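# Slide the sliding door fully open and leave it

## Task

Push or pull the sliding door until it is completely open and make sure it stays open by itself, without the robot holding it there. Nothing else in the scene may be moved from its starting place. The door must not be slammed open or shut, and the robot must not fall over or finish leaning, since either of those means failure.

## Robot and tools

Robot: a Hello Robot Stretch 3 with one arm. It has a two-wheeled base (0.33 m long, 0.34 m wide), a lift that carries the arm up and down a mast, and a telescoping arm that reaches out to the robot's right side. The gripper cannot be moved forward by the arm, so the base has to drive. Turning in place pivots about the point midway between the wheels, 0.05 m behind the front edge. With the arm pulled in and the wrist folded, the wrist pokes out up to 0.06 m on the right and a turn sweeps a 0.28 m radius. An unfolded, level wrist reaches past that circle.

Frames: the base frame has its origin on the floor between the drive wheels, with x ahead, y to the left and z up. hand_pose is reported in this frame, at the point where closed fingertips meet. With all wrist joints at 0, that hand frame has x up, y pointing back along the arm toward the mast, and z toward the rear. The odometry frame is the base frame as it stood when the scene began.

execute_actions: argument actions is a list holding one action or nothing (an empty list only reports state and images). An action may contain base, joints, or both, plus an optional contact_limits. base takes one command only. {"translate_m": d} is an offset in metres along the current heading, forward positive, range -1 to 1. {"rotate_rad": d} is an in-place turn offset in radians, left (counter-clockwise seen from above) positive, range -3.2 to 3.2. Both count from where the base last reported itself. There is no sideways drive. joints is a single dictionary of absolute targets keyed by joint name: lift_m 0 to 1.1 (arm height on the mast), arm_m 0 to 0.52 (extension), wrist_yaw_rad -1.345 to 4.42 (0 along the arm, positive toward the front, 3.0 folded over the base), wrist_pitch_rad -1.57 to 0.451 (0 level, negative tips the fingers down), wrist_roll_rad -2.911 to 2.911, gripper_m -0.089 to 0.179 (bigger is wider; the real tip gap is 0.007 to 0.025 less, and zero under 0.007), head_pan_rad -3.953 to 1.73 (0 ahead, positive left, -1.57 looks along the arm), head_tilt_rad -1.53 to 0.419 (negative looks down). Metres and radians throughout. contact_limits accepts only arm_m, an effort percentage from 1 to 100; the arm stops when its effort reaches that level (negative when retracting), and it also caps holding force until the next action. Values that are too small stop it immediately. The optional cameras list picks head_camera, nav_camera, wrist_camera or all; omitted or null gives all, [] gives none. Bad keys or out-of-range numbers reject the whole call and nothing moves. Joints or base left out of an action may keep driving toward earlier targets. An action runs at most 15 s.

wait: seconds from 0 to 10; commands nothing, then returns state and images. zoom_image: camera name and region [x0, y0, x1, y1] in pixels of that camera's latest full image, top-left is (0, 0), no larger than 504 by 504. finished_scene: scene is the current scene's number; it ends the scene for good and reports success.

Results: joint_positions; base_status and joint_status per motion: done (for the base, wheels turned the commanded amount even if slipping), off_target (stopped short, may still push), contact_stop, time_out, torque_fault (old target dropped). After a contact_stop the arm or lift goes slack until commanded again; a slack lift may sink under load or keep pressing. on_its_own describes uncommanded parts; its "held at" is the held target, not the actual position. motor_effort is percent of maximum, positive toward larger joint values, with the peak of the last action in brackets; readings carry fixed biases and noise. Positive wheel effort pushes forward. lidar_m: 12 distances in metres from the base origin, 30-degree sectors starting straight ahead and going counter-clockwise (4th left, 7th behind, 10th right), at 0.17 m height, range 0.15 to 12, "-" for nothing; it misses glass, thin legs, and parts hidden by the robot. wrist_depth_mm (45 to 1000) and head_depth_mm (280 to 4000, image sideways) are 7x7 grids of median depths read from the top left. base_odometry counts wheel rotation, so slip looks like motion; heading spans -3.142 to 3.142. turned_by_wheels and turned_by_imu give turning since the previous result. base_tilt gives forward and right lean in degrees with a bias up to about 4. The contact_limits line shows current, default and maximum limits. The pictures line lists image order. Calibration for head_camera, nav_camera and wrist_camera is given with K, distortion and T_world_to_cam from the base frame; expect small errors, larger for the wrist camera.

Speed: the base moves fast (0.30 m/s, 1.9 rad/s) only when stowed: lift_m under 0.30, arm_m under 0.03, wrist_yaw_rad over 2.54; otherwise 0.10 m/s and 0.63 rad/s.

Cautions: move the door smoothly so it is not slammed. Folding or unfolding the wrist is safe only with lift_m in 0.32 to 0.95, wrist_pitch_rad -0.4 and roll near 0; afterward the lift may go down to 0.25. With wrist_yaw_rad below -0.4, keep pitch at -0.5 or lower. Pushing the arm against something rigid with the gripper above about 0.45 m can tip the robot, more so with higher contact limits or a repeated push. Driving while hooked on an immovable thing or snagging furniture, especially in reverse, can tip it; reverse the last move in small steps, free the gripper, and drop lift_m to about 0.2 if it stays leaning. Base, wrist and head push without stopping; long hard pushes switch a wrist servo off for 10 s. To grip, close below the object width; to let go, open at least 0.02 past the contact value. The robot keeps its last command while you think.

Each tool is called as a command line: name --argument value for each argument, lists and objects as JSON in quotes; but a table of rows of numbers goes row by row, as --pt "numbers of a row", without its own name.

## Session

execute_actions --actions '[]'

Scene clock: 0.00 s.
base_odometry: x=+0.000 y=+0.000 heading=+0.000 (m, m, rad; odometry frame)
turned_by_wheels: +0.000 (rad since the last result)
turned_by_imu: +0.000 (rad since the last result)
base_tilt: forward=-0.1 right=+0.3 (deg)
lidar_m: 0.79 0.85 1.32 2.55 1.46 1.27 1.68 1.51 1.22 1.21 1.04 0.84
head_depth_mm: 755 758 763 768 772 776 776 / 766 772 776 777 784 786 785 / 776 780 782 789 791 794 801 / 785 789 792 797 804 807 809 / 754 742 741 743 751 753 754 / 741 743 748 752 756 765 763 / 750 753 758 764 763 772 776
base_status: not commanded
joint_positions: lift_m=+0.328 arm_m=-0.001 wrist_yaw_rad=+3.093 wrist_pitch_rad=-0.504 wrist_roll_rad=+0.018 gripper_m=+0.037 head_pan_rad=-0.003 head_tilt_rad=+0.004
joint_status: not commanded
motor_effort: left_wheel=+0 right_wheel=+1 lift_m=+22 arm_m=+1 wrist_yaw_rad=+0 wrist_pitch_rad=+5 wrist_roll_rad=+0 gripper_m=+0 head_pan_rad=+0 head_tilt_rad=+1 (%)
hand_pose: x=-0.0108 y=+0.0689 z=+0.3215 quat_wxyz=(+0.195, +0.695, +0.158, +0.674) (m; base frame)
wrist_depth_mm: - - - - - - - / - - - - - - - / 872 880 - 837 871 850 845 / 694 711 703 692 684 685 696 / 584 591 593 579 604 583 579 / 515 530 - - - 500 487 / 451 - - - 440 436 439
pictures: head_camera (sideways: a quarter turn clockwise sets it upright), nav_camera (sideways: a quarter turn counterclockwise sets it upright), wrist_camera
camera_calibration (this result's frames):
head_camera: T_world_to_cam=[[-0.0189344, 0.0164298, -0.999686, 1.32577], [0.0491328, 0.998672, 0.0154826, -0.0207185], [0.998613, -0.0488242, -0.0197166, -0.0215036], [0, 0, 0, 1]] pos_world=[0.0475945, -0.00214109, 1.32525]
nav_camera: T_world_to_cam=[[-0.00767951, -0.0164669, 0.999835, -1.26036], [-0.0174813, -0.999709, -0.0165991, 0.0777097], [0.999818, -0.0176059, 0.00738941, -0.0511177], [0, 0, 0, 1]] pos_world=[0.0427878, 0.0560328, 1.26182]
wrist_camera: T_world_to_cam=[[0.999529, 0.0122358, -0.0281462, 0.0320499], [-0.0129051, -0.664513, -0.747165, 0.316083], [-0.0278457, 0.747176, -0.664042, 0.329924], [0, 0, 0, 1]] pos_world=[-0.0187688, -0.0368622, 0.456152]
Images, in order (width x height): head_camera 896x504, nav_camera 672x504, wrist_camera 644x364.

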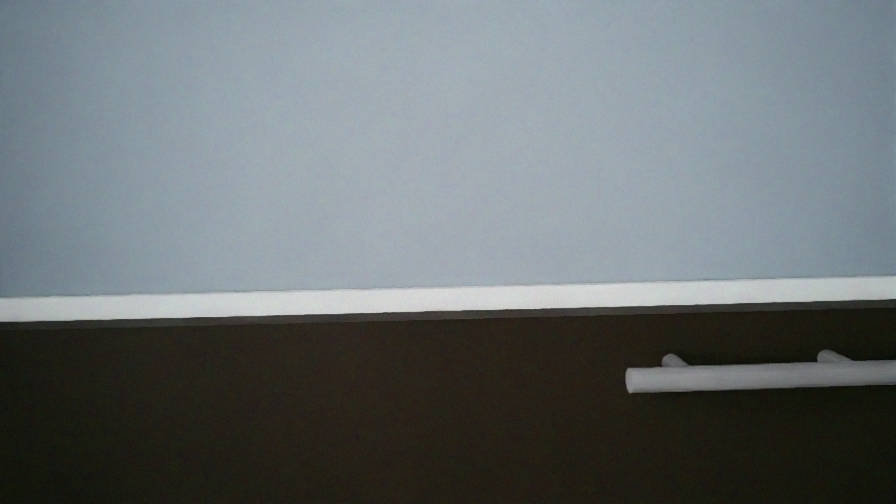

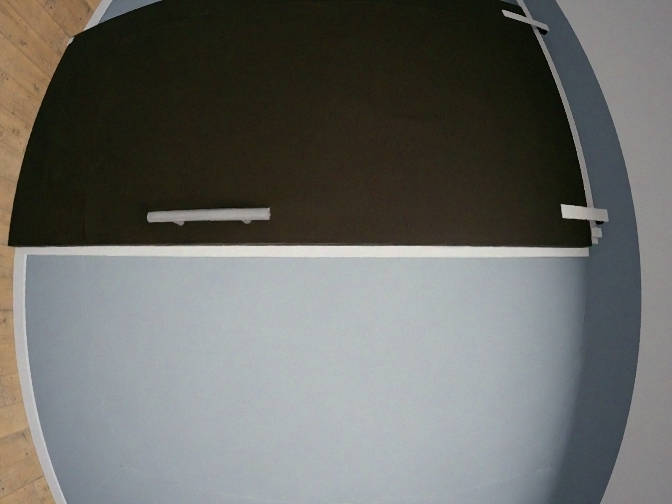

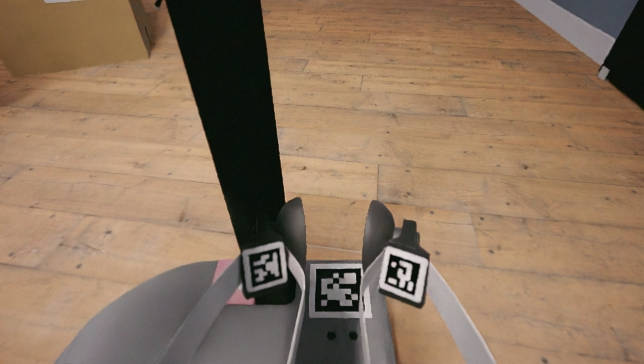

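execute_actions --actions '[{"base":{"translate_m":0.13},"joints":{"lift_m":0.29,"wrist_pitch_rad":-0.4,"head_pan_rad":-1.57,"head_tilt_rad":-0.6}}]' --cameras '[]'

execute_actions --actions '[{"base":{"rotate_rad":1.4}}]' --cameras '[]'

execute_actions --actions '[{"base":{"translate_m":0.15},"joints":{"lift_m":0.8}}]' --cameras '[]'

execute_actions --actions '[{"joints":{"wrist_yaw_rad":0.3,"gripper_m":0.13,"wrist_pitch_rad":0,"arm_m":0.1}}]'

Scene clock: 7.73 s.
base_odometry: x=+0.130 y=+0.000 heading=+0.000 (m, m, rad; odometry frame)
turned_by_wheels: +0.000 (rad since the last result)
turned_by_imu: +0.000 (rad since the last result)
base_tilt: forward=-0.1 right=+0.3 (deg)
lidar_m: 0.66 0.71 1.10 2.53 1.52 1.39 1.81 1.53 1.24 1.23 0.88 0.71
head_depth_mm: 1002 1117 1248 1419 1609 1448 1228 / 1025 1131 1267 1433 1617 1442 1235 / 1033 1147 1276 1442 1627 1454 1238 / 1046 1159 1299 1475 1650 1454 1236 / 1057 1176 1316 1504 1665 1459 1238 / 1076 1191 1335 1532 1707 1454 1236 / 1090 1208 1361 1517 1656 1454 1236
base_status: done
joint_positions: lift_m=+0.290 arm_m=-0.001 wrist_yaw_rad=+3.093 wrist_pitch_rad=-0.421 wrist_roll_rad=+0.018 gripper_m=+0.037 head_pan_rad=-1.563 head_tilt_rad=-0.592
joint_status: all done
motor_effort: left_wheel=+0(8) right_wheel=+0(9) lift_m=+15(17) arm_m=+1(0) wrist_yaw_rad=+1(0) wrist_pitch_rad=+7(9) wrist_roll_rad=+0(0) gripper_m=+0(1) head_pan_rad=-4(48) head_tilt_rad=-5(43) (%)
hand_pose: x=-0.0103 y=+0.0802 z=+0.3024 quat_wxyz=(+0.166, +0.701, +0.130, +0.682) (m; base frame)
wrist_depth_mm: - - - - - - 974 / - - - - - - 952 / 950 946 - 946 933 931 877 / 753 739 728 734 729 727 720 / 595 590 599 588 607 587 578 / 499 517 - - - 501 483 / 441 - - - 430 421 426
pictures: none
No camera images: the call's "cameras" was empty. Leave "cameras" out to get every camera's image.

Scene clock: 9.83 s.
base_odometry: x=+0.130 y=+0.000 heading=+1.400 (m, m, rad; odometry frame)
turned_by_wheels: +1.400 (rad since the last result)
turned_by_imu: +1.395 (rad since the last result)
base_tilt: forward=-0.1 right=+0.3 (deg)
lidar_m: 2.53 1.50 1.51 1.38 1.78 1.28 1.23 1.02 0.74 0.66 0.67 0.90
head_depth_mm: 586 654 734 829 968 1155 1230 / 585 647 728 826 959 1141 1240 / 582 646 723 823 954 1129 1238 / 580 642 719 818 943 1126 1235 / 577 641 716 815 937 1113 1209 / 577 636 698 768 876 1016 1178 / 547 586 637 695 836 987 1171
base_status: done
joint_positions: lift_m=+0.290 arm_m=-0.001 wrist_yaw_rad=+3.093 wrist_pitch_rad=-0.421 wrist_roll_rad=+0.018 gripper_m=+0.037 head_pan_rad=-1.563 head_tilt_rad=-0.593
joint_status: not commanded
motor_effort: left_wheel=-1(6) right_wheel=+3(13) lift_m=+15(16) arm_m=+0(0) wrist_yaw_rad=+0(1) wrist_pitch_rad=+7(7) wrist_roll_rad=+0(0) gripper_m=-2(1) head_pan_rad=-3(4) head_tilt_rad=-4(6) (%)
hand_pose: x=-0.0103 y=+0.0802 z=+0.3024 quat_wxyz=(+0.166, +0.701, +0.130, +0.682) (m; base frame)
wrist_depth_mm: - - - - - - - / - - - - - - - / 944 931 - 942 922 942 923 / 742 716 743 719 717 718 718 / 604 589 596 586 612 580 583 / 510 515 - - - 492 486 / 442 - - - 424 429 426
pictures: none
No camera images: the call's "cameras" was empty. Leave "cameras" out to get every camera's image.

Scene clock: 15.30 s.
base_odometry: x=+0.156 y=+0.148 heading=+1.400 (m, m, rad; odometry frame)
turned_by_wheels: +0.000 (rad since the last result)
turned_by_imu: +0.000 (rad since the last result)
base_tilt: forward=-0.2 right=+0.3 (deg)
lidar_m: 2.38 1.82 1.40 1.36 1.74 1.44 1.39 1.02 0.74 0.64 0.66 0.90
head_depth_mm: 584 651 729 828 964 1147 1268 / 583 647 723 826 956 1140 1262 / 580 643 722 820 948 1130 1231 / 574 629 705 798 921 1090 1241 / 518 565 623 700 842 999 1180 / 516 571 639 725 836 994 1190 / 513 569 638 720 832 983 1165
base_status: done
joint_positions: lift_m=+0.800 arm_m=-0.001 wrist_yaw_rad=+3.093 wrist_pitch_rad=-0.420 wrist_roll_rad=+0.018 gripper_m=+0.037 head_pan_rad=-1.563 head_tilt_rad=-0.593
joint_status: all done
motor_effort: left_wheel=-1(6) right_wheel=+3(12) lift_m=+29(29) arm_m=+1(0) wrist_yaw_rad=+1(0) wrist_pitch_rad=+7(7) wrist_roll_rad=+1(0) gripper_m=+0(0) head_pan_rad=-3(2) head_tilt_rad=-4(4) (%)
hand_pose: x=-0.0103 y=+0.0803 z=+0.8117 quat_wxyz=(+0.166, +0.701, +0.129, +0.682) (m; base frame)
wrist_depth_mm: - - - - - - - / - - - - - - - / - - - - - - - / - - - - - - - / - - - - - - - / - - - - - - - / 970 950 957 964 955 954 931
pictures: none
No camera images: the call's "cameras" was empty. Leave "cameras" out to get every camera's image.

Scene clock: 17.70 s.
base_odometry: x=+0.156 y=+0.148 heading=+1.400 (m, m, rad; odometry frame)
turned_by_wheels: +0.000 (rad since the last result)
turned_by_imu: +0.000 (rad since the last result)
base_tilt: forward=-0.2 right=+0.3 (deg)
lidar_m: 2.37 1.82 1.40 1.36 1.73 1.44 1.39 1.02 0.74 0.64 0.66 0.90
head_depth_mm: 586 650 729 829 960 - - / 583 646 722 825 956 - 1181 / 579 642 721 815 949 - 1185 / 573 631 704 782 894 - 1184 / 517 566 624 702 824 1027 1185 / 515 571 641 727 854 988 1166 / 513 568 637 722 831 981 1180
base_status: not commanded
joint_positions: lift_m=+0.800 arm_m=+0.100 wrist_yaw_rad=+0.302 wrist_pitch_rad=-0.025 wrist_roll_rad=+0.018 gripper_m=+0.130 head_pan_rad=-1.563 head_tilt_rad=-0.593
joint_status: all done
motor_effort: left_wheel=-1(1) right_wheel=+3(3) lift_m=+28(28) arm_m=+4(2) wrist_yaw_rad=-2(1) wrist_pitch_rad=+8(9) wrist_roll_rad=+1(1) gripper_m=+0(80) head_pan_rad=-3(4) head_tilt_rad=-4(4) (%)
hand_pose: x=+0.0546 y=-0.4887 z=+0.9079 quat_wxyz=(+0.694, +0.116, -0.704, +0.096) (m; base frame)
wrist_depth_mm: 403 367 326 294 268 299 277 / 430 381 337 305 284 312 285 / 453 400 355 317 295 321 296 / 479 420 369 331 307 330 305 / 515 445 377 341 325 331 314 / 545 478 402 353 339 - 326 / 588 485 423 374 386 368 332
pictures: head_camera (sideways: a quarter turn clockwise sets it upright), nav_camera (sideways: a quarter turn counterclockwise sets it upright), wrist_camera
camera_calibration (this result's frames):
head_camera: T_world_to_cam=[[0.0120305, 0.577662, -0.816188, 1.08596], [0.999142, -0.0392974, -0.0130858, 0.0106803], [-0.0396332, -0.81533, -0.577639, 0.710944], [0, 0, 0, 1]] pos_world=[0.00444128, -0.0472434, 1.29715]
nav_camera: T_world_to_cam=[[-0.012314, -0.555734, 0.831269, -1.04015], [-0.99989, 0.0137366, -0.00562843, 0.0694109], [-0.00829087, -0.831246, -0.555842, 0.688078], [0, 0, 0, 1]] pos_world=[0.0622996, -0.00703822, 1.2475]
wrist_camera: T_world_to_cam=[[-0.932497, -0.361164, 0.00331412, -0.115606], [-0.0915584, 0.227501, -0.969464, 1.02658], [0.349381, -0.904325, -0.245211, -0.0700985], [0, 0, 0, 1]] pos_world=[0.0106809, -0.338692, 0.978426]
Images, in order (width x height): head_camera 896x504, nav_camera 672x504, wrist_camera 644x364.

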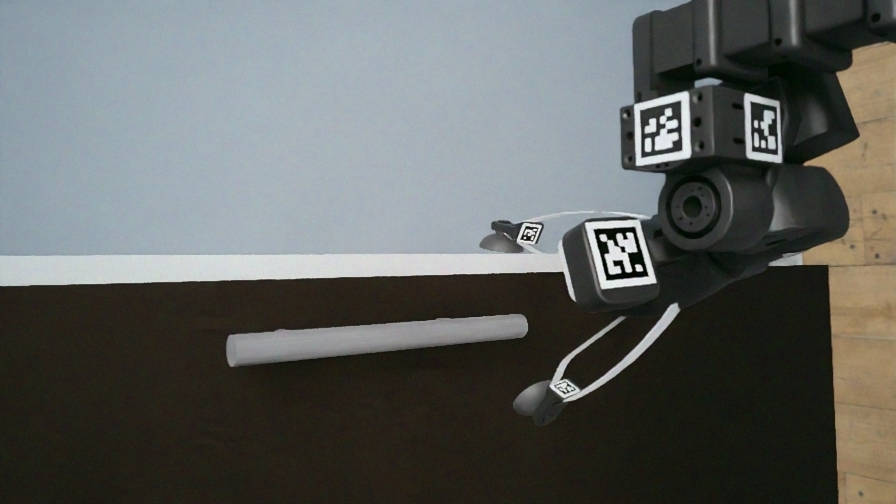

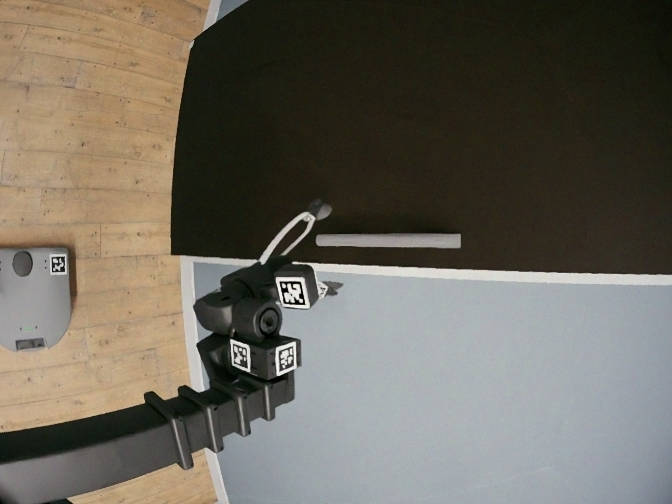

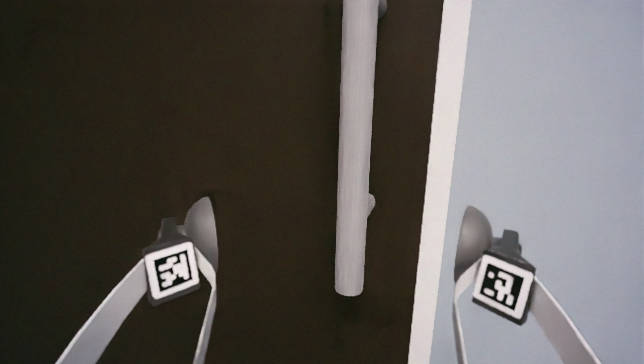

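execute_actions --actions '[{"base":{"rotate_rad":0.025},"joints":{"arm_m":0.22,"lift_m":0.83},"contact_limits":{"arm_m":15}}]' --cameras '["wrist_camera"]'

execute_actions --actions '[{"base":{"translate_m":0.3}}]' --cameras '["wrist_camera","head_camera"]'

Scene clock: 23.00 s.
base_odometry: x=+0.156 y=+0.148 heading=+1.425 (m, m, rad; odometry frame)
turned_by_wheels: +0.025 (rad since the last result)
turned_by_imu: +0.024 (rad since the last result)
base_tilt: forward=-0.2 right=+0.3 (deg)
lidar_m: 2.38 1.64 1.40 1.36 1.74 1.43 1.38 1.00 0.74 0.64 0.67 0.92
head_depth_mm: 581 643 722 820 - - 1219 / 580 643 720 794 - 1125 1238 / 579 640 716 790 - 1124 1235 / 552 610 681 771 - 1064 1206 / 520 567 623 694 845 1006 1188 / 518 572 641 737 845 998 1182 / 516 572 640 728 842 1001 1184
base_status: done
joint_positions: lift_m=+0.830 arm_m=+0.220 wrist_yaw_rad=+0.301 wrist_pitch_rad=-0.024 wrist_roll_rad=+0.018 gripper_m=+0.130 head_pan_rad=-1.563 head_tilt_rad=-0.593
joint_status: all done
motor_effort: left_wheel=-1(6) right_wheel=+3(8) lift_m=+28(33) arm_m=+4(5) wrist_yaw_rad=-1(1) wrist_pitch_rad=+8(8) wrist_roll_rad=+0(0) gripper_m=+0(0) head_pan_rad=-3(4) head_tilt_rad=-6(4) (%)
contact_limits: arm_m 15 (drawing in: default 18, maximum 30; extending or still: default 26, maximum 42)
hand_pose: x=+0.0543 y=-0.6088 z=+0.9382 quat_wxyz=(+0.694, +0.115, -0.704, +0.096) (m; base frame)
wrist_depth_mm: 251 225 197 112 161 195 186 / 268 234 206 117 167 203 191 / 279 245 215 122 172 209 196 / 297 257 226 127 181 218 203 / 314 283 231 134 188 223 209 / 346 295 243 140 198 - 214 / 374 298 258 147 206 247 218
pictures: wrist_camera
camera_calibration (this result's frames):
wrist_camera: T_world_to_cam=[[-0.932908, -0.360098, 0.00338893, -0.158735], [-0.0909799, 0.226576, -0.969735, 1.08289], [0.348432, -0.904982, -0.244136, -0.172556], [0, 0, 0, 1]] pos_world=[0.0105605, -0.458678, 1.00853]
Images, in order (width x height): wrist_camera 644x364.

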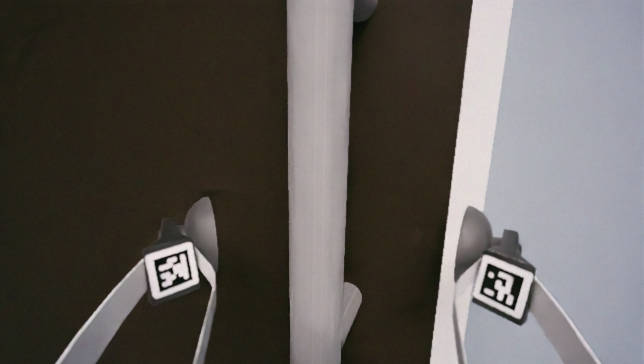

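Scene clock: 27.20 s.
base_odometry: x=+0.199 y=+0.445 heading=+1.424 (m, m, rad; odometry frame)
turned_by_wheels: -0.001 (rad since the last result)
turned_by_imu: -0.217 (rad since the last result)
base_tilt: forward=-0.2 right=+0.3 (deg)
lidar_m: 1.53 2.12 1.26 1.33 1.38 1.85 1.65 1.26 0.78 0.62 0.63 0.75
head_depth_mm: 619 692 779 893 - - 1211 / 599 670 754 841 - 1232 1232 / 547 616 700 785 - 1157 1234 / 519 568 615 683 872 1007 1186 / 507 560 627 712 815 960 1167 / 496 548 609 691 786 919 1117 / 485 533 593 666 760 887 1063
base_status: done
joint_positions: lift_m=+0.830 arm_m=+0.220 wrist_yaw_rad=+0.153 wrist_pitch_rad=-0.029 wrist_roll_rad=+0.018 gripper_m=+0.130 head_pan_rad=-1.563 head_tilt_rad=-0.593
joint_status: not commanded
on_its_own: wrist_yaw_rad is held at +0.163, not at your +0.300, by its stall guard, which is not easing now; right_wheel is at rest, and its effort (+20) is outside its rest range (-18 to +18)
motor_effort: left_wheel=-6(19) right_wheel=+20(48) lift_m=+27(28) arm_m=+4(4) wrist_yaw_rad=+10(71) wrist_pitch_rad=+10(11) wrist_roll_rad=+0(1) gripper_m=-6(16) head_pan_rad=-4(2) head_tilt_rad=-4(5) (%)
hand_pose: x=+0.0174 y=-0.6171 z=+0.9369 quat_wxyz=(+0.700, +0.065, -0.710, +0.043) (m; base frame)
wrist_depth_mm: 155 155 156 156 154 94 209 / 161 162 162 162 160 100 222 / 169 168 169 169 166 167 233 / 176 175 176 175 172 179 244 / 183 182 183 183 120 236 257 / 192 193 192 192 122 - 266 / 199 201 202 201 125 263 282
pictures: head_camera (sideways: a quarter turn clockwise sets it upright), wrist_camera
camera_calibration (this result's frames):
head_camera: T_world_to_cam=[[0.0120347, 0.577967, -0.815971, 1.08568], [0.999141, -0.0393038, -0.0131033, 0.0107031], [-0.0396441, -0.815113, -0.577944, 0.711341], [0, 0, 0, 1]] pos_world=[0.00444074, -0.0472416, 1.29714]
wrist_camera: T_world_to_cam=[[-0.975833, -0.218498, 0.00310245, -0.107754], [-0.0573395, 0.242333, -0.968497, 1.08818], [0.210863, -0.945269, -0.249005, -0.185503], [0, 0, 0, 1]] pos_world=[-0.00363832, -0.462596, 1.00805]
Images, in order (width x height): head_camera 896x504, wrist_camera 644x364.

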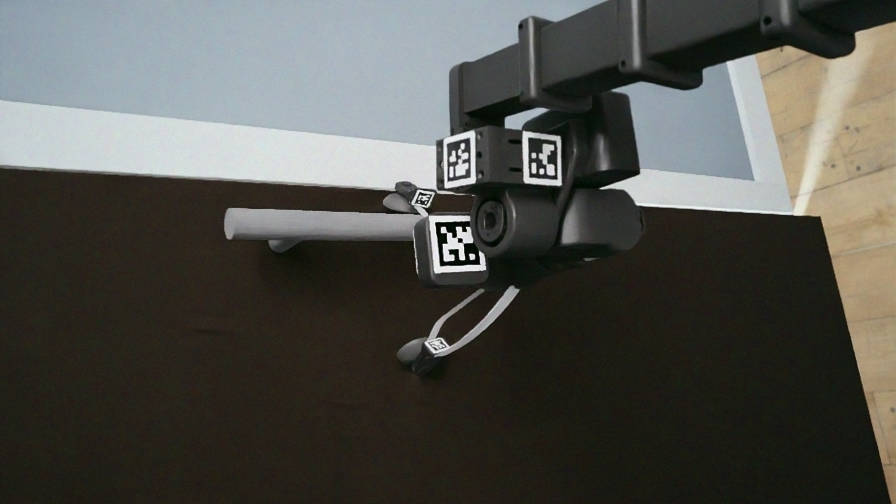

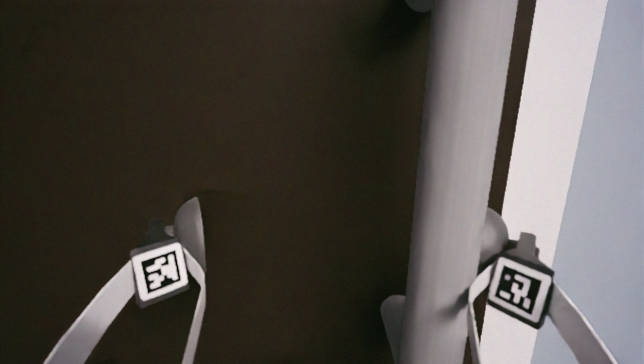

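execute_actions --actions '[{"base":{"translate_m":-0.02},"joints":{"arm_m":0.0,"wrist_yaw_rad":0.2}}]' --cameras '[]'

execute_actions --actions '[{"base":{"rotate_rad":0.72},"joints":{"wrist_yaw_rad":1.25,"head_pan_rad":-1.0,"head_tilt_rad":-0.9}}]' --cameras '[]'

execute_actions --actions '[{"base":{"translate_m":-0.6}}]' --cameras '["nav_camera"]'

execute_actions --actions '[{"base":{"rotate_rad":-0.5}}]'

Scene clock: 40.67 s.
base_odometry: x=+0.197 y=+0.425 heading=+1.424 (m, m, rad; odometry frame)
turned_by_wheels: +0.000 (rad since the last result)
turned_by_imu: -0.001 (rad since the last result)
base_tilt: forward=-0.2 right=+0.3 (deg)
lidar_m: 1.54 2.14 1.27 1.35 1.37 1.83 1.63 1.27 0.78 0.63 0.63 0.75
head_depth_mm: 622 695 784 902 1056 1282 - / 606 677 761 873 1022 1232 - / 578 638 718 830 993 1156 - / 520 572 618 703 850 - - / 509 564 631 711 816 954 1165 / 499 550 612 690 777 927 1124 / 488 536 596 670 763 892 1073
base_status: done
joint_positions: lift_m=+0.830 arm_m=+0.000 wrist_yaw_rad=+0.199 wrist_pitch_rad=-0.024 wrist_roll_rad=+0.018 gripper_m=+0.130 head_pan_rad=-1.563 head_tilt_rad=-0.593
joint_status: all done
motor_effort: left_wheel=+2(12) right_wheel=-1(16) lift_m=+28(28) arm_m=-3(3) wrist_yaw_rad=+1(28) wrist_pitch_rad=+8(10) wrist_roll_rad=+0(0) gripper_m=+0(5) head_pan_rad=-3(3) head_tilt_rad=-4(5) (%)
hand_pose: x=+0.0292 y=-0.3959 z=+0.9381 quat_wxyz=(+0.698, +0.080, -0.709, +0.061) (m; base frame)
wrist_depth_mm: 373 366 365 357 350 403 406 / 385 384 377 374 365 425 420 / 406 397 395 386 380 434 434 / 423 421 407 404 395 449 455 / 436 434 432 415 416 479 471 / 462 458 452 437 435 - 493 / 483 476 462 458 463 523 513
pictures: none
No camera images: the call's "cameras" was empty. Leave "cameras" out to get every camera's image.

Scene clock: 42.77 s.
base_odometry: x=+0.197 y=+0.425 heading=+2.144 (m, m, rad; odometry frame)
turned_by_wheels: +0.720 (rad since the last result)
turned_by_imu: +0.720 (rad since the last result)
base_tilt: forward=-0.2 right=+0.3 (deg)
lidar_m: 2.05 1.27 1.37 1.90 1.70 1.63 0.99 0.65 0.63 0.65 0.88 2.13
head_depth_mm: 746 824 919 1031 1185 1293 1091 / 841 939 1066 1228 1354 - 1112 / 1057 1184 1294 1486 - 1212 1125 / 1255 1451 1716 1582 1454 1230 1121 / 1513 1811 1867 1615 1404 1250 1123 / 1902 2136 1894 1602 1406 1242 1123 / 1941 2142 1891 1608 1381 1246 1120
base_status: done
joint_positions: lift_m=+0.830 arm_m=+0.000 wrist_yaw_rad=+1.249 wrist_pitch_rad=-0.024 wrist_roll_rad=+0.018 gripper_m=+0.130 head_pan_rad=-1.007 head_tilt_rad=-0.889
joint_status: all done
motor_effort: left_wheel=-1(5) right_wheel=+4(8) lift_m=+29(28) arm_m=-2(3) wrist_yaw_rad=+1(4) wrist_pitch_rad=+8(8) wrist_roll_rad=+0(0) gripper_m=+0(0) head_pan_rad=+3(39) head_tilt_rad=-7(36) (%)
hand_pose: x=+0.2211 y=-0.2262 z=+0.9381 quat_wxyz=(+0.574, +0.424, -0.573, +0.403) (m; base frame)
wrist_depth_mm: - - - - - - - / - - - - - - 953 / - - - - - - 972 / - - - - - - 950 / - - - - - - 912 / - - - - - - 892 / - - - - - - 820
pictures: none
No camera images: the call's "cameras" was empty. Leave "cameras" out to get every camera's image.

Scene clock: 50.07 s.
base_odometry: x=+0.522 y=-0.079 heading=+2.144 (m, m, rad; odometry frame)
turned_by_wheels: +0.000 (rad since the last result)
turned_by_imu: -0.004 (rad since the last result)
base_tilt: forward=-0.1 right=+0.3 (deg)
lidar_m: 2.65 1.82 1.72 1.59 1.15 1.11 0.57 0.41 0.40 0.41 0.47 1.24
head_depth_mm: 397 487 561 632 731 848 1065 / 433 486 563 726 832 - 1113 / 430 500 590 766 - 1210 1119 / 581 675 805 1022 1316 1227 1124 / 700 842 1059 1413 1405 1252 1128 / 880 1113 1527 1602 1398 1252 1120 / 1199 1993 1875 1604 1377 1238 1117
base_status: done
joint_positions: lift_m=+0.830 arm_m=+0.000 wrist_yaw_rad=+1.249 wrist_pitch_rad=-0.024 wrist_roll_rad=+0.018 gripper_m=+0.130 head_pan_rad=-1.007 head_tilt_rad=-0.889
joint_status: not commanded
motor_effort: left_wheel=-1(7) right_wheel=+3(4) lift_m=+28(29) arm_m=-2(2) wrist_yaw_rad=+2(1) wrist_pitch_rad=+8(8) wrist_roll_rad=+0(0) gripper_m=+0(1) head_pan_rad=+4(4) head_tilt_rad=-7(7) (%)
hand_pose: x=+0.2211 y=-0.2262 z=+0.9381 quat_wxyz=(+0.574, +0.424, -0.573, +0.403) (m; base frame)
wrist_depth_mm: - - - - - 696 358 / - - - - - 681 352 / - - - - - 647 346 / - - - - - 621 337 / - - - - - 491 333 / - - - - - - 218 / - - - - - 568 222
pictures: nav_camera (sideways: a quarter turn counterclockwise sets it upright)
camera_calibration (this result's frames):
nav_camera: T_world_to_cam=[[0.399546, -0.662775, 0.633318, -0.784669], [-0.856759, -0.515716, 0.000807403, 0.0601581], [0.326077, -0.542924, -0.773891, 0.969656], [0, 0, 0, 1]] pos_world=[0.0488699, 0.0374149, 1.2473]
Images, in order (width x height): nav_camera 672x504.

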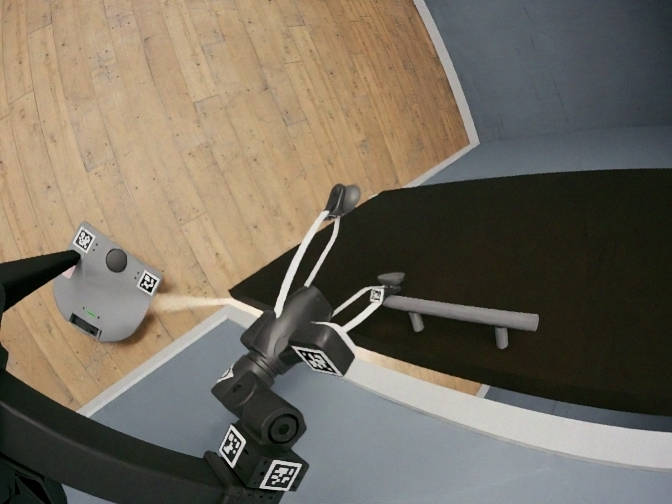

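Scene clock: 51.80 s.
base_odometry: x=+0.522 y=-0.079 heading=+1.644 (m, m, rad; odometry frame)
turned_by_wheels: -0.500 (rad since the last result)
turned_by_imu: -0.501 (rad since the last result)
base_tilt: forward=-0.2 right=+0.3 (deg)
lidar_m: 1.35 2.12 1.72 1.72 1.56 1.15 1.11 0.56 0.41 0.40 0.41 0.48
head_depth_mm: 335 382 443 525 645 772 1099 / 354 405 474 570 676 - 1111 / 375 432 511 622 - 1193 1126 / 394 458 550 705 851 1211 1124 / 407 488 617 756 988 1230 1119 / 444 484 562 711 1030 1251 1123 / 397 478 564 799 1333 1245 1121
base_status: done
joint_positions: lift_m=+0.830 arm_m=+0.000 wrist_yaw_rad=+1.249 wrist_pitch_rad=-0.024 wrist_roll_rad=+0.018 gripper_m=+0.130 head_pan_rad=-1.007 head_tilt_rad=-0.889
joint_status: not commanded
motor_effort: left_wheel=+2(7) right_wheel=-3(7) lift_m=+28(28) arm_m=-3(2) wrist_yaw_rad=+1(1) wrist_pitch_rad=+8(8) wrist_roll_rad=+0(0) gripper_m=-1(0) head_pan_rad=+5(4) head_tilt_rad=-7(6) (%)
hand_pose: x=+0.2211 y=-0.2262 z=+0.9381 quat_wxyz=(+0.574, +0.424, -0.573, +0.403) (m; base frame)
wrist_depth_mm: - - - 556 279 245 194 / - - - 443 290 249 196 / - - - 456 307 249 197 / - - - 467 313 252 198 / - - - 476 330 244 201 / - - - 641 347 - 200 / - - - 684 355 275 196
pictures: head_camera (sideways: a quarter turn clockwise sets it upright), nav_camera (sideways: a quarter turn counterclockwise sets it upright), wrist_camera
camera_calibration (this result's frames):
head_camera: T_world_to_cam=[[-0.408535, 0.676732, -0.612482, 0.823045], [0.866102, 0.499182, -0.0261562, 0.0285005], [0.288039, -0.541157, -0.790052, 0.985218], [0, 0, 0, 1]] pos_world=[0.0277764, -0.0380492, 1.28322]
nav_camera: T_world_to_cam=[[0.399572, -0.662779, 0.633298, -0.784643], [-0.856746, -0.515738, 0.000807968, 0.0601573], [0.32608, -0.542899, -0.773908, 0.969677], [0, 0, 0, 1]] pos_world=[0.0488682, 0.0374172, 1.2473]
wrist_camera: T_world_to_cam=[[-0.251421, -0.967872, 0.00341361, -0.153511], [-0.237472, 0.0582674, -0.969645, 1.00554], [0.938294, -0.2446, -0.244492, 0.134828], [0, 0, 0, 1]] pos_world=[0.0736838, -0.17419, 1.00851]
Images, in order (width x height): head_camera 896x504, nav_camera 672x504, wrist_camera 644x364.

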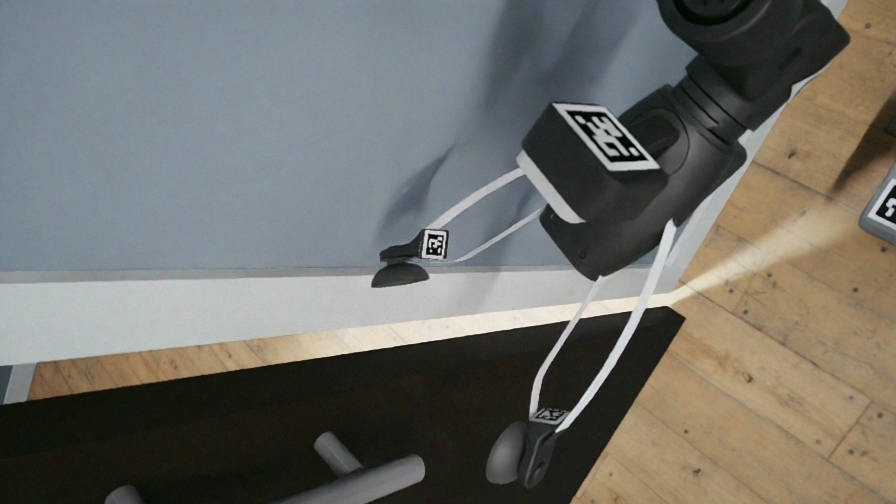

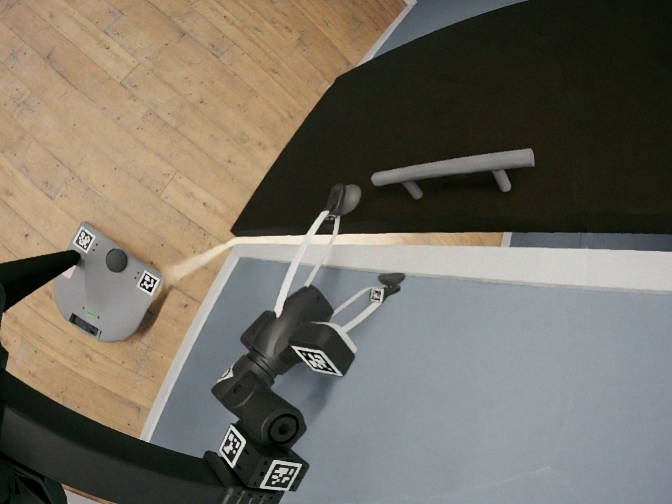

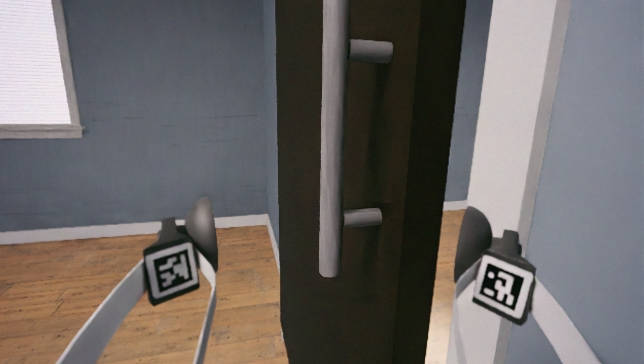

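execute_actions --actions '[{"base":{"translate_m":0.07},"joints":{"gripper_m":0.085,"arm_m":0.01}}]' --cameras '["wrist_camera","head_camera"]'

Scene clock: 57.83 s.
base_odometry: x=+0.517 y=-0.010 heading=+1.644 (m, m, rad; odometry frame)
turned_by_wheels: +0.000 (rad since the last result)
turned_by_imu: -0.001 (rad since the last result)
base_tilt: forward=-0.1 right=+0.3 (deg)
lidar_m: 1.61 2.59 1.77 1.70 1.65 1.22 1.18 0.56 0.41 0.40 0.41 0.48
head_depth_mm: 336 383 443 526 644 - 1092 / 355 407 475 570 686 - 1122 / 367 424 507 617 - 1195 1124 / 398 468 562 702 915 1209 1119 / 375 436 514 653 865 1207 1115 / 370 439 526 630 1063 1245 1121 / 386 397 585 814 1283 1243 1118
base_status: done
joint_positions: lift_m=+0.830 arm_m=+0.010 wrist_yaw_rad=+1.249 wrist_pitch_rad=-0.024 wrist_roll_rad=+0.018 gripper_m=+0.085 head_pan_rad=-1.007 head_tilt_rad=-0.889
joint_status: all done
motor_effort: left_wheel=+3(9) right_wheel=-2(4) lift_m=+28(28) arm_m=+4(5) wrist_yaw_rad=+1(1) wrist_pitch_rad=+8(8) wrist_roll_rad=+1(1) gripper_m=-1(79) head_pan_rad=+4(4) head_tilt_rad=-7(8) (%)
hand_pose: x=+0.2211 y=-0.2355 z=+0.9381 quat_wxyz=(+0.574, +0.424, -0.573, +0.403) (m; base frame)
wrist_depth_mm: - - - 541 242 210 174 / - - - 549 264 221 177 / - - - 574 268 228 178 / - - - 585 273 237 180 / - - - 605 290 252 179 / - - - 614 318 235 182 / - - - 645 282 270 188
pictures: head_camera (sideways: a quarter turn clockwise sets it upright), wrist_camera
camera_calibration (this result's frames):
head_camera: T_world_to_cam=[[-0.40855, 0.676738, -0.612464, 0.823022], [0.866096, 0.499193, -0.0261572, 0.0285017], [0.288036, -0.541139, -0.790065, 0.985236], [0, 0, 0, 1]] pos_world=[0.0277766, -0.0380486, 1.28322]
wrist_camera: T_world_to_cam=[[-0.25142, -0.967872, 0.00341338, -0.162531], [-0.237472, 0.0582676, -0.969645, 1.00609], [0.938294, -0.244599, -0.244492, 0.132549], [0, 0, 0, 1]] pos_world=[0.0736838, -0.18351, 1.00851]
Images, in order (width x height): head_camera 896x504, wrist_camera 644x364.

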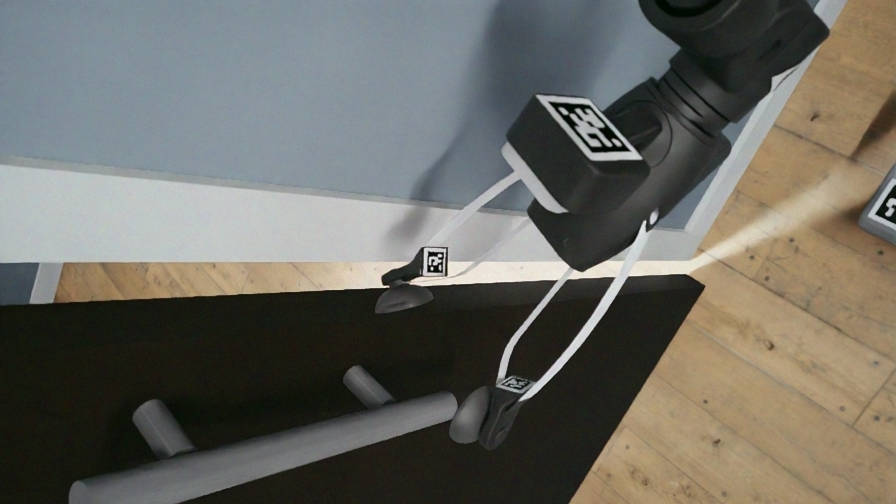

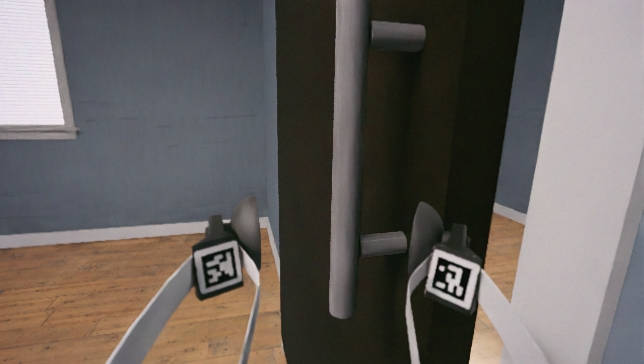

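execute_actions --actions '[{"base":{"translate_m":0.25}}]'

Scene clock: 63.90 s.
base_odometry: x=+0.499 y=+0.240 heading=+1.644 (m, m, rad; odometry frame)
turned_by_wheels: +0.000 (rad since the last result)
turned_by_imu: -0.085 (rad since the last result)
base_tilt: forward=-0.1 right=+0.3 (deg)
lidar_m: 1.00 2.39 1.64 1.67 2.00 1.50 1.41 0.61 0.42 0.38 0.34 0.43
head_depth_mm: 2391 2291 1886 553 621 - 1105 / 2334 2215 1893 1612 719 - 1124 / 295 335 407 538 - 1208 1117 / 303 349 412 492 653 1054 1120 / 319 308 372 542 787 1193 1124 / 336 401 491 608 917 1224 1119 / 356 426 533 707 1063 1242 1121
base_status: done
joint_positions: lift_m=+0.830 arm_m=+0.010 wrist_yaw_rad=+1.241 wrist_pitch_rad=-0.026 wrist_roll_rad=+0.018 gripper_m=+0.085 head_pan_rad=-1.007 head_tilt_rad=-0.890
joint_status: not commanded
motor_effort: left_wheel=+0(10) right_wheel=-1(47) lift_m=+28(29) arm_m=+1(4) wrist_yaw_rad=+9(63) wrist_pitch_rad=+9(11) wrist_roll_rad=+1(1) gripper_m=-2(12) head_pan_rad=+4(3) head_tilt_rad=-6(6) (%)
hand_pose: x=+0.2204 y=-0.2378 z=+0.9377 quat_wxyz=(+0.576, +0.422, -0.575, +0.400) (m; base frame)
wrist_depth_mm: - - - 357 107 144 111 / - - - 370 111 146 112 / - - - 376 116 147 113 / - - - 391 121 150 114 / - - - 408 125 150 115 / - - - 427 130 143 116 / - - - 441 142 160 117
pictures: head_camera (sideways: a quarter turn clockwise sets it upright), nav_camera (sideways: a quarter turn counterclockwise sets it upright), wrist_camera
camera_calibration (this result's frames):
head_camera: T_world_to_cam=[[-0.409259, 0.677211, -0.611467, 0.821727], [0.865859, 0.499601, -0.0262088, 0.0285704], [0.28774, -0.54017, -0.790836, 0.98624], [0, 0, 0, 1]] pos_world=[0.0277807, -0.0380191, 1.28316]
nav_camera: T_world_to_cam=[[0.400305, -0.663285, 0.632304, -0.783352], [-0.856513, -0.516124, 0.000836171, 0.0601192], [0.325793, -0.541912, -0.77472, 0.970735], [0, 0, 0, 1]] pos_world=[0.0488139, 0.0374956, 1.24731]
wrist_camera: T_world_to_cam=[[-0.259504, -0.965736, 0.0032953, -0.162542], [-0.238635, 0.0608168, -0.969203, 1.00607], [0.935794, -0.252298, -0.246241, 0.132932], [0, 0, 0, 1]] pos_world=[0.0735073, -0.184621, 1.00836]
Images, in order (width x height): head_camera 896x504, nav_camera 672x504, wrist_camera 644x364.

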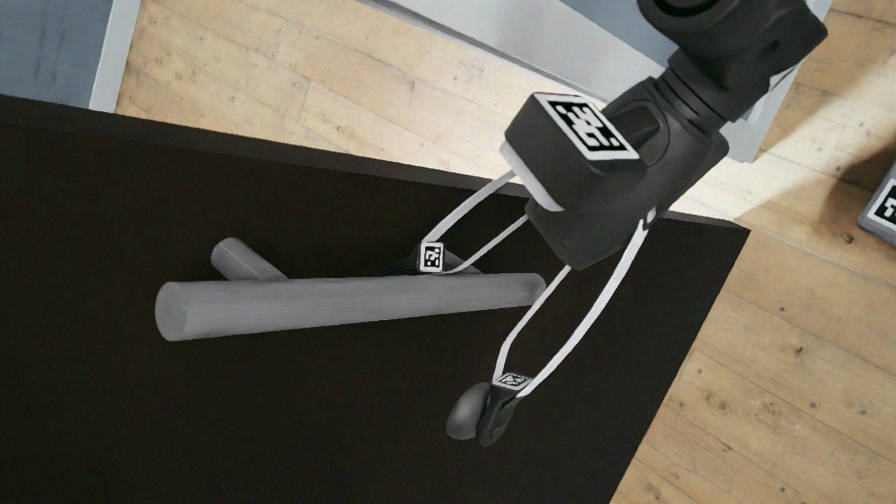

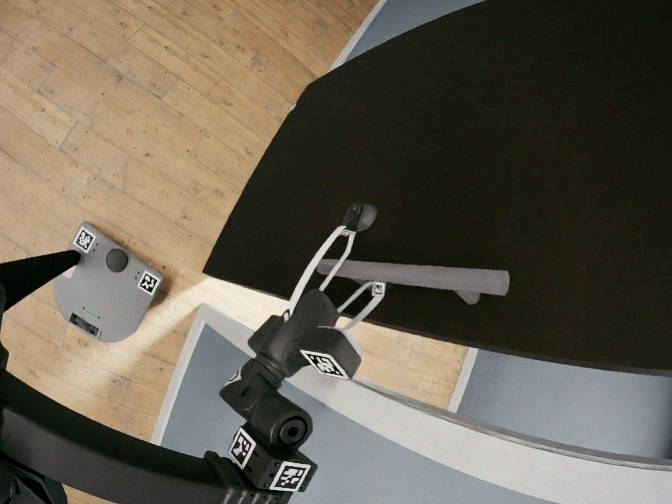

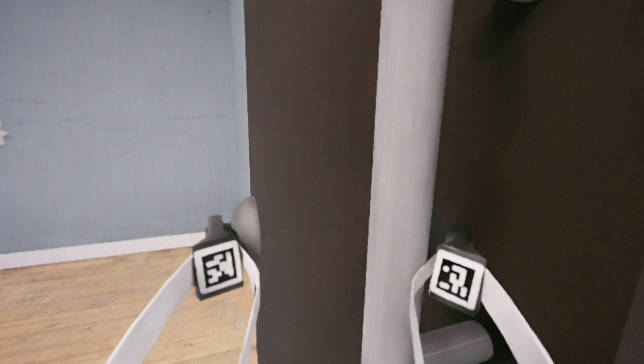

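execute_actions --actions '[{"base":{"rotate_rad":0.12},"joints":{"wrist_yaw_rad":1.2,"arm_m":0.025}}]' --cameras '[]'

execute_actions --actions '[{"base":{"translate_m":0.3}}]'

Scene clock: 67.73 s.
base_odometry: x=+0.499 y=+0.240 heading=+1.764 (m, m, rad; odometry frame)
turned_by_wheels: +0.120 (rad since the last result)
turned_by_imu: +0.084 (rad since the last result)
base_tilt: forward=-0.1 right=+0.4 (deg)
lidar_m: 1.61 2.41 1.64 1.67 1.98 1.46 1.41 0.56 0.41 0.38 0.35 0.47
head_depth_mm: 2375 2304 1921 1613 645 - 1088 / 294 344 1747 1615 - 1057 1123 / 303 350 413 511 - 1210 1121 / 321 321 374 469 765 1093 1119 / 341 397 490 613 872 1211 1121 / 365 436 538 692 1026 1245 1119 / 392 475 600 816 1269 1242 1117
base_status: done
joint_positions: lift_m=+0.830 arm_m=+0.025 wrist_yaw_rad=+1.194 wrist_pitch_rad=-0.027 wrist_roll_rad=+0.018 gripper_m=+0.085 head_pan_rad=-1.006 head_tilt_rad=-0.891
joint_status: all done
motor_effort: left_wheel=-2(12) right_wheel=+7(46) lift_m=+27(28) arm_m=+3(6) wrist_yaw_rad=+6(11) wrist_pitch_rad=+9(11) wrist_roll_rad=+0(0) gripper_m=-1(1) head_pan_rad=+3(3) head_tilt_rad=-6(7) (%)
hand_pose: x=+0.2162 y=-0.2637 z=+0.9372 quat_wxyz=(+0.585, +0.409, -0.584, +0.386) (m; base frame)
wrist_depth_mm: - - - 365 100 135 102 / - - - 375 104 136 103 / - - - 385 108 138 104 / - - - 398 113 139 105 / - - - 413 116 141 106 / - - - 426 121 136 107 / - - - 449 137 152 107
pictures: none
No camera images: the call's "cameras" was empty. Leave "cameras" out to get every camera's image.

Scene clock: 72.00 s.
base_odometry: x=+0.441 y=+0.534 heading=+1.764 (m, m, rad; odometry frame)
turned_by_wheels: +0.000 (rad since the last result)
turned_by_imu: -0.672 (rad since the last result)
base_tilt: forward=-2.8 right=-3.8 (deg)
lidar_m: 0.37 0.76 2.18 1.58 1.67 2.11 1.73 1.59 0.59 0.39 0.29 0.29
head_depth_mm: 386 437 517 653 833 - 1146 / 484 508 551 633 793 1227 1152 / 2511 2647 2128 1718 - 1230 1143 / 325 2382 1993 1650 670 1252 1146 / 309 352 355 423 603 851 1132 / 305 347 406 483 631 818 1106 / 301 343 401 477 599 792 1103
base_status: done
joint_positions: lift_m=+0.830 arm_m=+0.024 wrist_yaw_rad=+1.332 wrist_pitch_rad=-0.051 wrist_roll_rad=+0.025 gripper_m=+0.085 head_pan_rad=-1.006 head_tilt_rad=-0.891
joint_status: not commanded
on_its_own: base_tilt is 4.9 degrees off its reading at the scene's start (forward=-0.1 right=+0.3); wrist_yaw_rad is held at +1.272, not at your +1.200, by its stall guard, which is still easing
motor_effort: left_wheel=+8(19) right_wheel=+1(29) lift_m=+27(27) arm_m=+6(7) wrist_yaw_rad=-55(100) wrist_pitch_rad=+17(32) wrist_roll_rad=-2(2) gripper_m=+12(28) head_pan_rad=+4(3) head_tilt_rad=-6(5) (%)
hand_pose: x=+0.2260 y=-0.2296 z=+0.9311 quat_wxyz=(+0.561, +0.456, -0.551, +0.417) (m; base frame)
wrist_depth_mm: - 404 268 203 123 136 - / - 421 276 208 147 138 - / - 439 288 212 160 140 - / - 462 299 218 165 143 - / - 489 337 130 162 149 - / - 556 306 131 184 156 - / - 537 336 134 183 - -
pictures: head_camera (sideways: a quarter turn clockwise sets it upright), nav_camera (sideways: a quarter turn counterclockwise sets it upright), wrist_camera
camera_calibration (this result's frames):
head_camera: T_world_to_cam=[[-0.409773, 0.677427, -0.610884, 0.820971], [0.865648, 0.499965, -0.0262389, 0.0286108], [0.287646, -0.539563, -0.791285, 0.986824], [0, 0, 0, 1]] pos_world=[0.0277886, -0.0379988, 1.28313]
nav_camera: T_world_to_cam=[[0.40082, -0.663517, 0.631734, -0.782613], [-0.856305, -0.516469, 0.000852339, 0.0600969], [0.325706, -0.541299, -0.775185, 0.971341], [0, 0, 0, 1]] pos_world=[0.0487773, 0.0375467, 1.24732]
wrist_camera: T_world_to_cam=[[-0.170808, -0.98529, -0.00534643, -0.169655], [-0.265708, 0.0512866, -0.962688, 0.998456], [0.948801, -0.163015, -0.27056, 0.168257], [0, 0, 0, 1]] pos_world=[0.0766766, -0.190938, 1.00582]
Images, in order (width x height): head_camera 896x504, nav_camera 672x504, wrist_camera 644x364.

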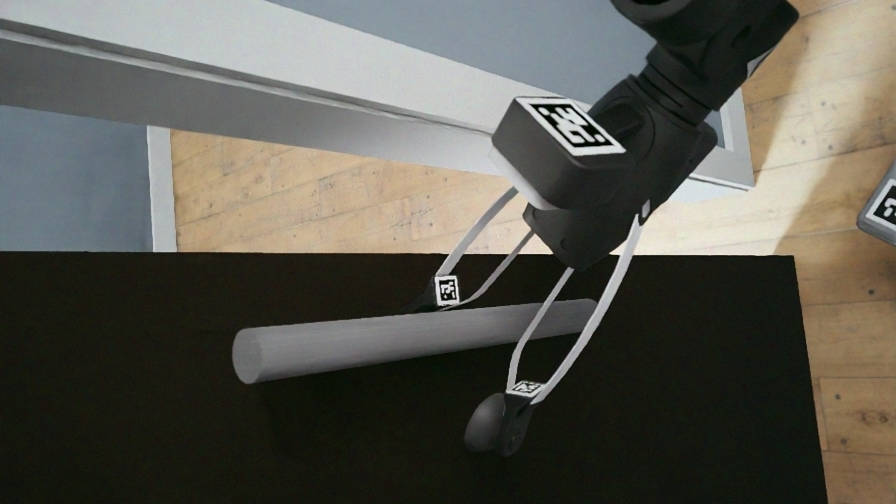

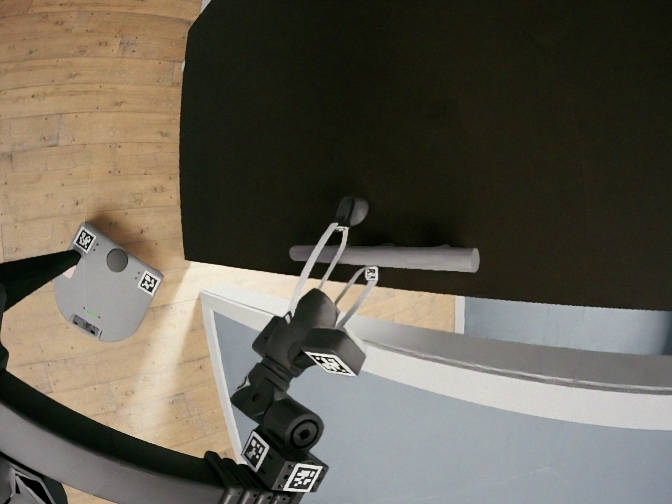

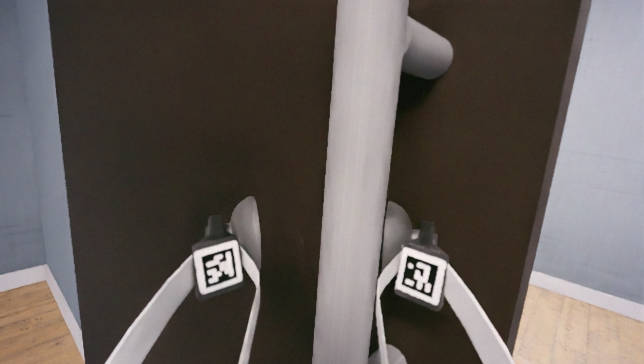

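execute_actions --actions '[{"base":{"translate_m":-0.14},"joints":{"wrist_yaw_rad":1.4,"arm_m":0}}]' --cameras '["head_camera"]'

execute_actions --actions '[{"base":{"rotate_rad":0.65},"joints":{"wrist_yaw_rad":1.57,"gripper_m":0.0,"head_pan_rad":-1.2,"head_tilt_rad":-1.2}}]' --cameras '["head_camera","nav_camera"]'

Scene clock: 80.70 s.
torque_fault: wrist_yaw_rad switched itself off since the last result.
base_odometry: x=+0.468 y=+0.397 heading=+1.764 (m, m, rad; odometry frame)
turned_by_wheels: +0.000 (rad since the last result)
turned_by_imu: -0.282 (rad since the last result)
base_tilt: forward=-0.1 right=+0.3 (deg)
lidar_m: 0.45 0.68 2.29 1.89 1.58 1.58 1.90 1.50 1.36 0.63 0.48 0.43
head_depth_mm: 527 633 787 1045 1373 - 1090 / 501 596 736 954 1323 1292 1105 / 479 564 685 871 1138 - 1129 / 458 534 642 803 1017 - 1122 / 439 510 603 739 945 1224 1121 / 413 472 560 749 1366 1227 1114 / 394 513 1825 1602 1355 937 1121
base_status: done
joint_positions: lift_m=+0.830 arm_m=+0.000 wrist_yaw_rad=+1.745 wrist_pitch_rad=-0.019 wrist_roll_rad=+0.016 gripper_m=+0.085 head_pan_rad=-1.006 head_tilt_rad=-0.891
joint_status: wrist_yaw_rad torque_fault (moved +0.413 of +0.068); the others done
on_its_own: wrist_yaw_rad is off since a torque_fault, and then holds where it rests, not at your +1.400
motor_effort: left_wheel=+1(6) right_wheel=+0(14) lift_m=+26(26) arm_m=-3(4) wrist_yaw_rad=+0(2) wrist_pitch_rad=+7(7) wrist_roll_rad=+1(1) gripper_m=+0(2) head_pan_rad=+4(3) head_tilt_rad=-6(6) (%)
hand_pose: x=+0.2305 y=-0.1011 z=+0.9395 quat_wxyz=(+0.456, +0.550, -0.453, +0.533) (m; base frame)
wrist_depth_mm: - - 587 401 286 - - / - - 614 415 295 - - / - - 638 434 309 - - / - - 693 454 320 - - / - - 847 458 335 - - / - - 718 483 363 - - / - - 843 501 374 - -
pictures: head_camera (sideways: a quarter turn clockwise sets it upright)
camera_calibration (this result's frames):
head_camera: T_world_to_cam=[[-0.409823, 0.677495, -0.610775, 0.82083], [0.865642, 0.499975, -0.0262446, 0.0286182], [0.287592, -0.539469, -0.791369, 0.986934], [0, 0, 0, 1]] pos_world=[0.0277875, -0.0379964, 1.28312]
Images, in order (width x height): head_camera 896x504.

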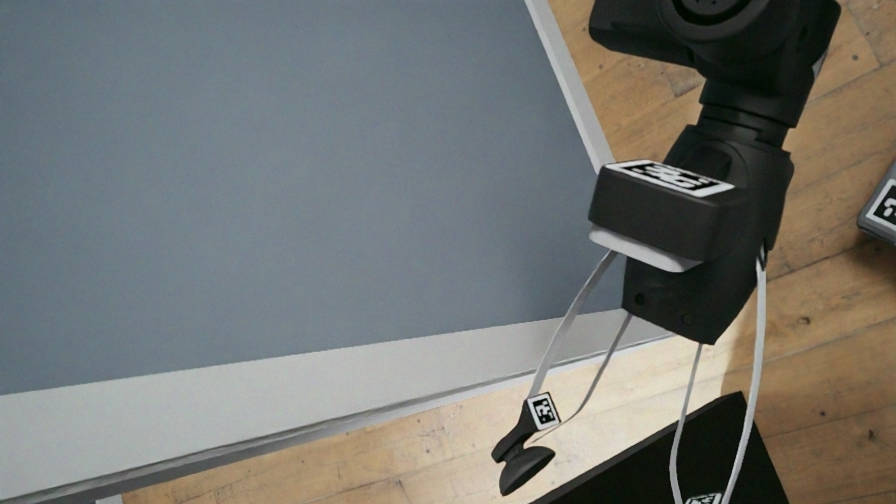

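not run: a stop came earlier in this reply.


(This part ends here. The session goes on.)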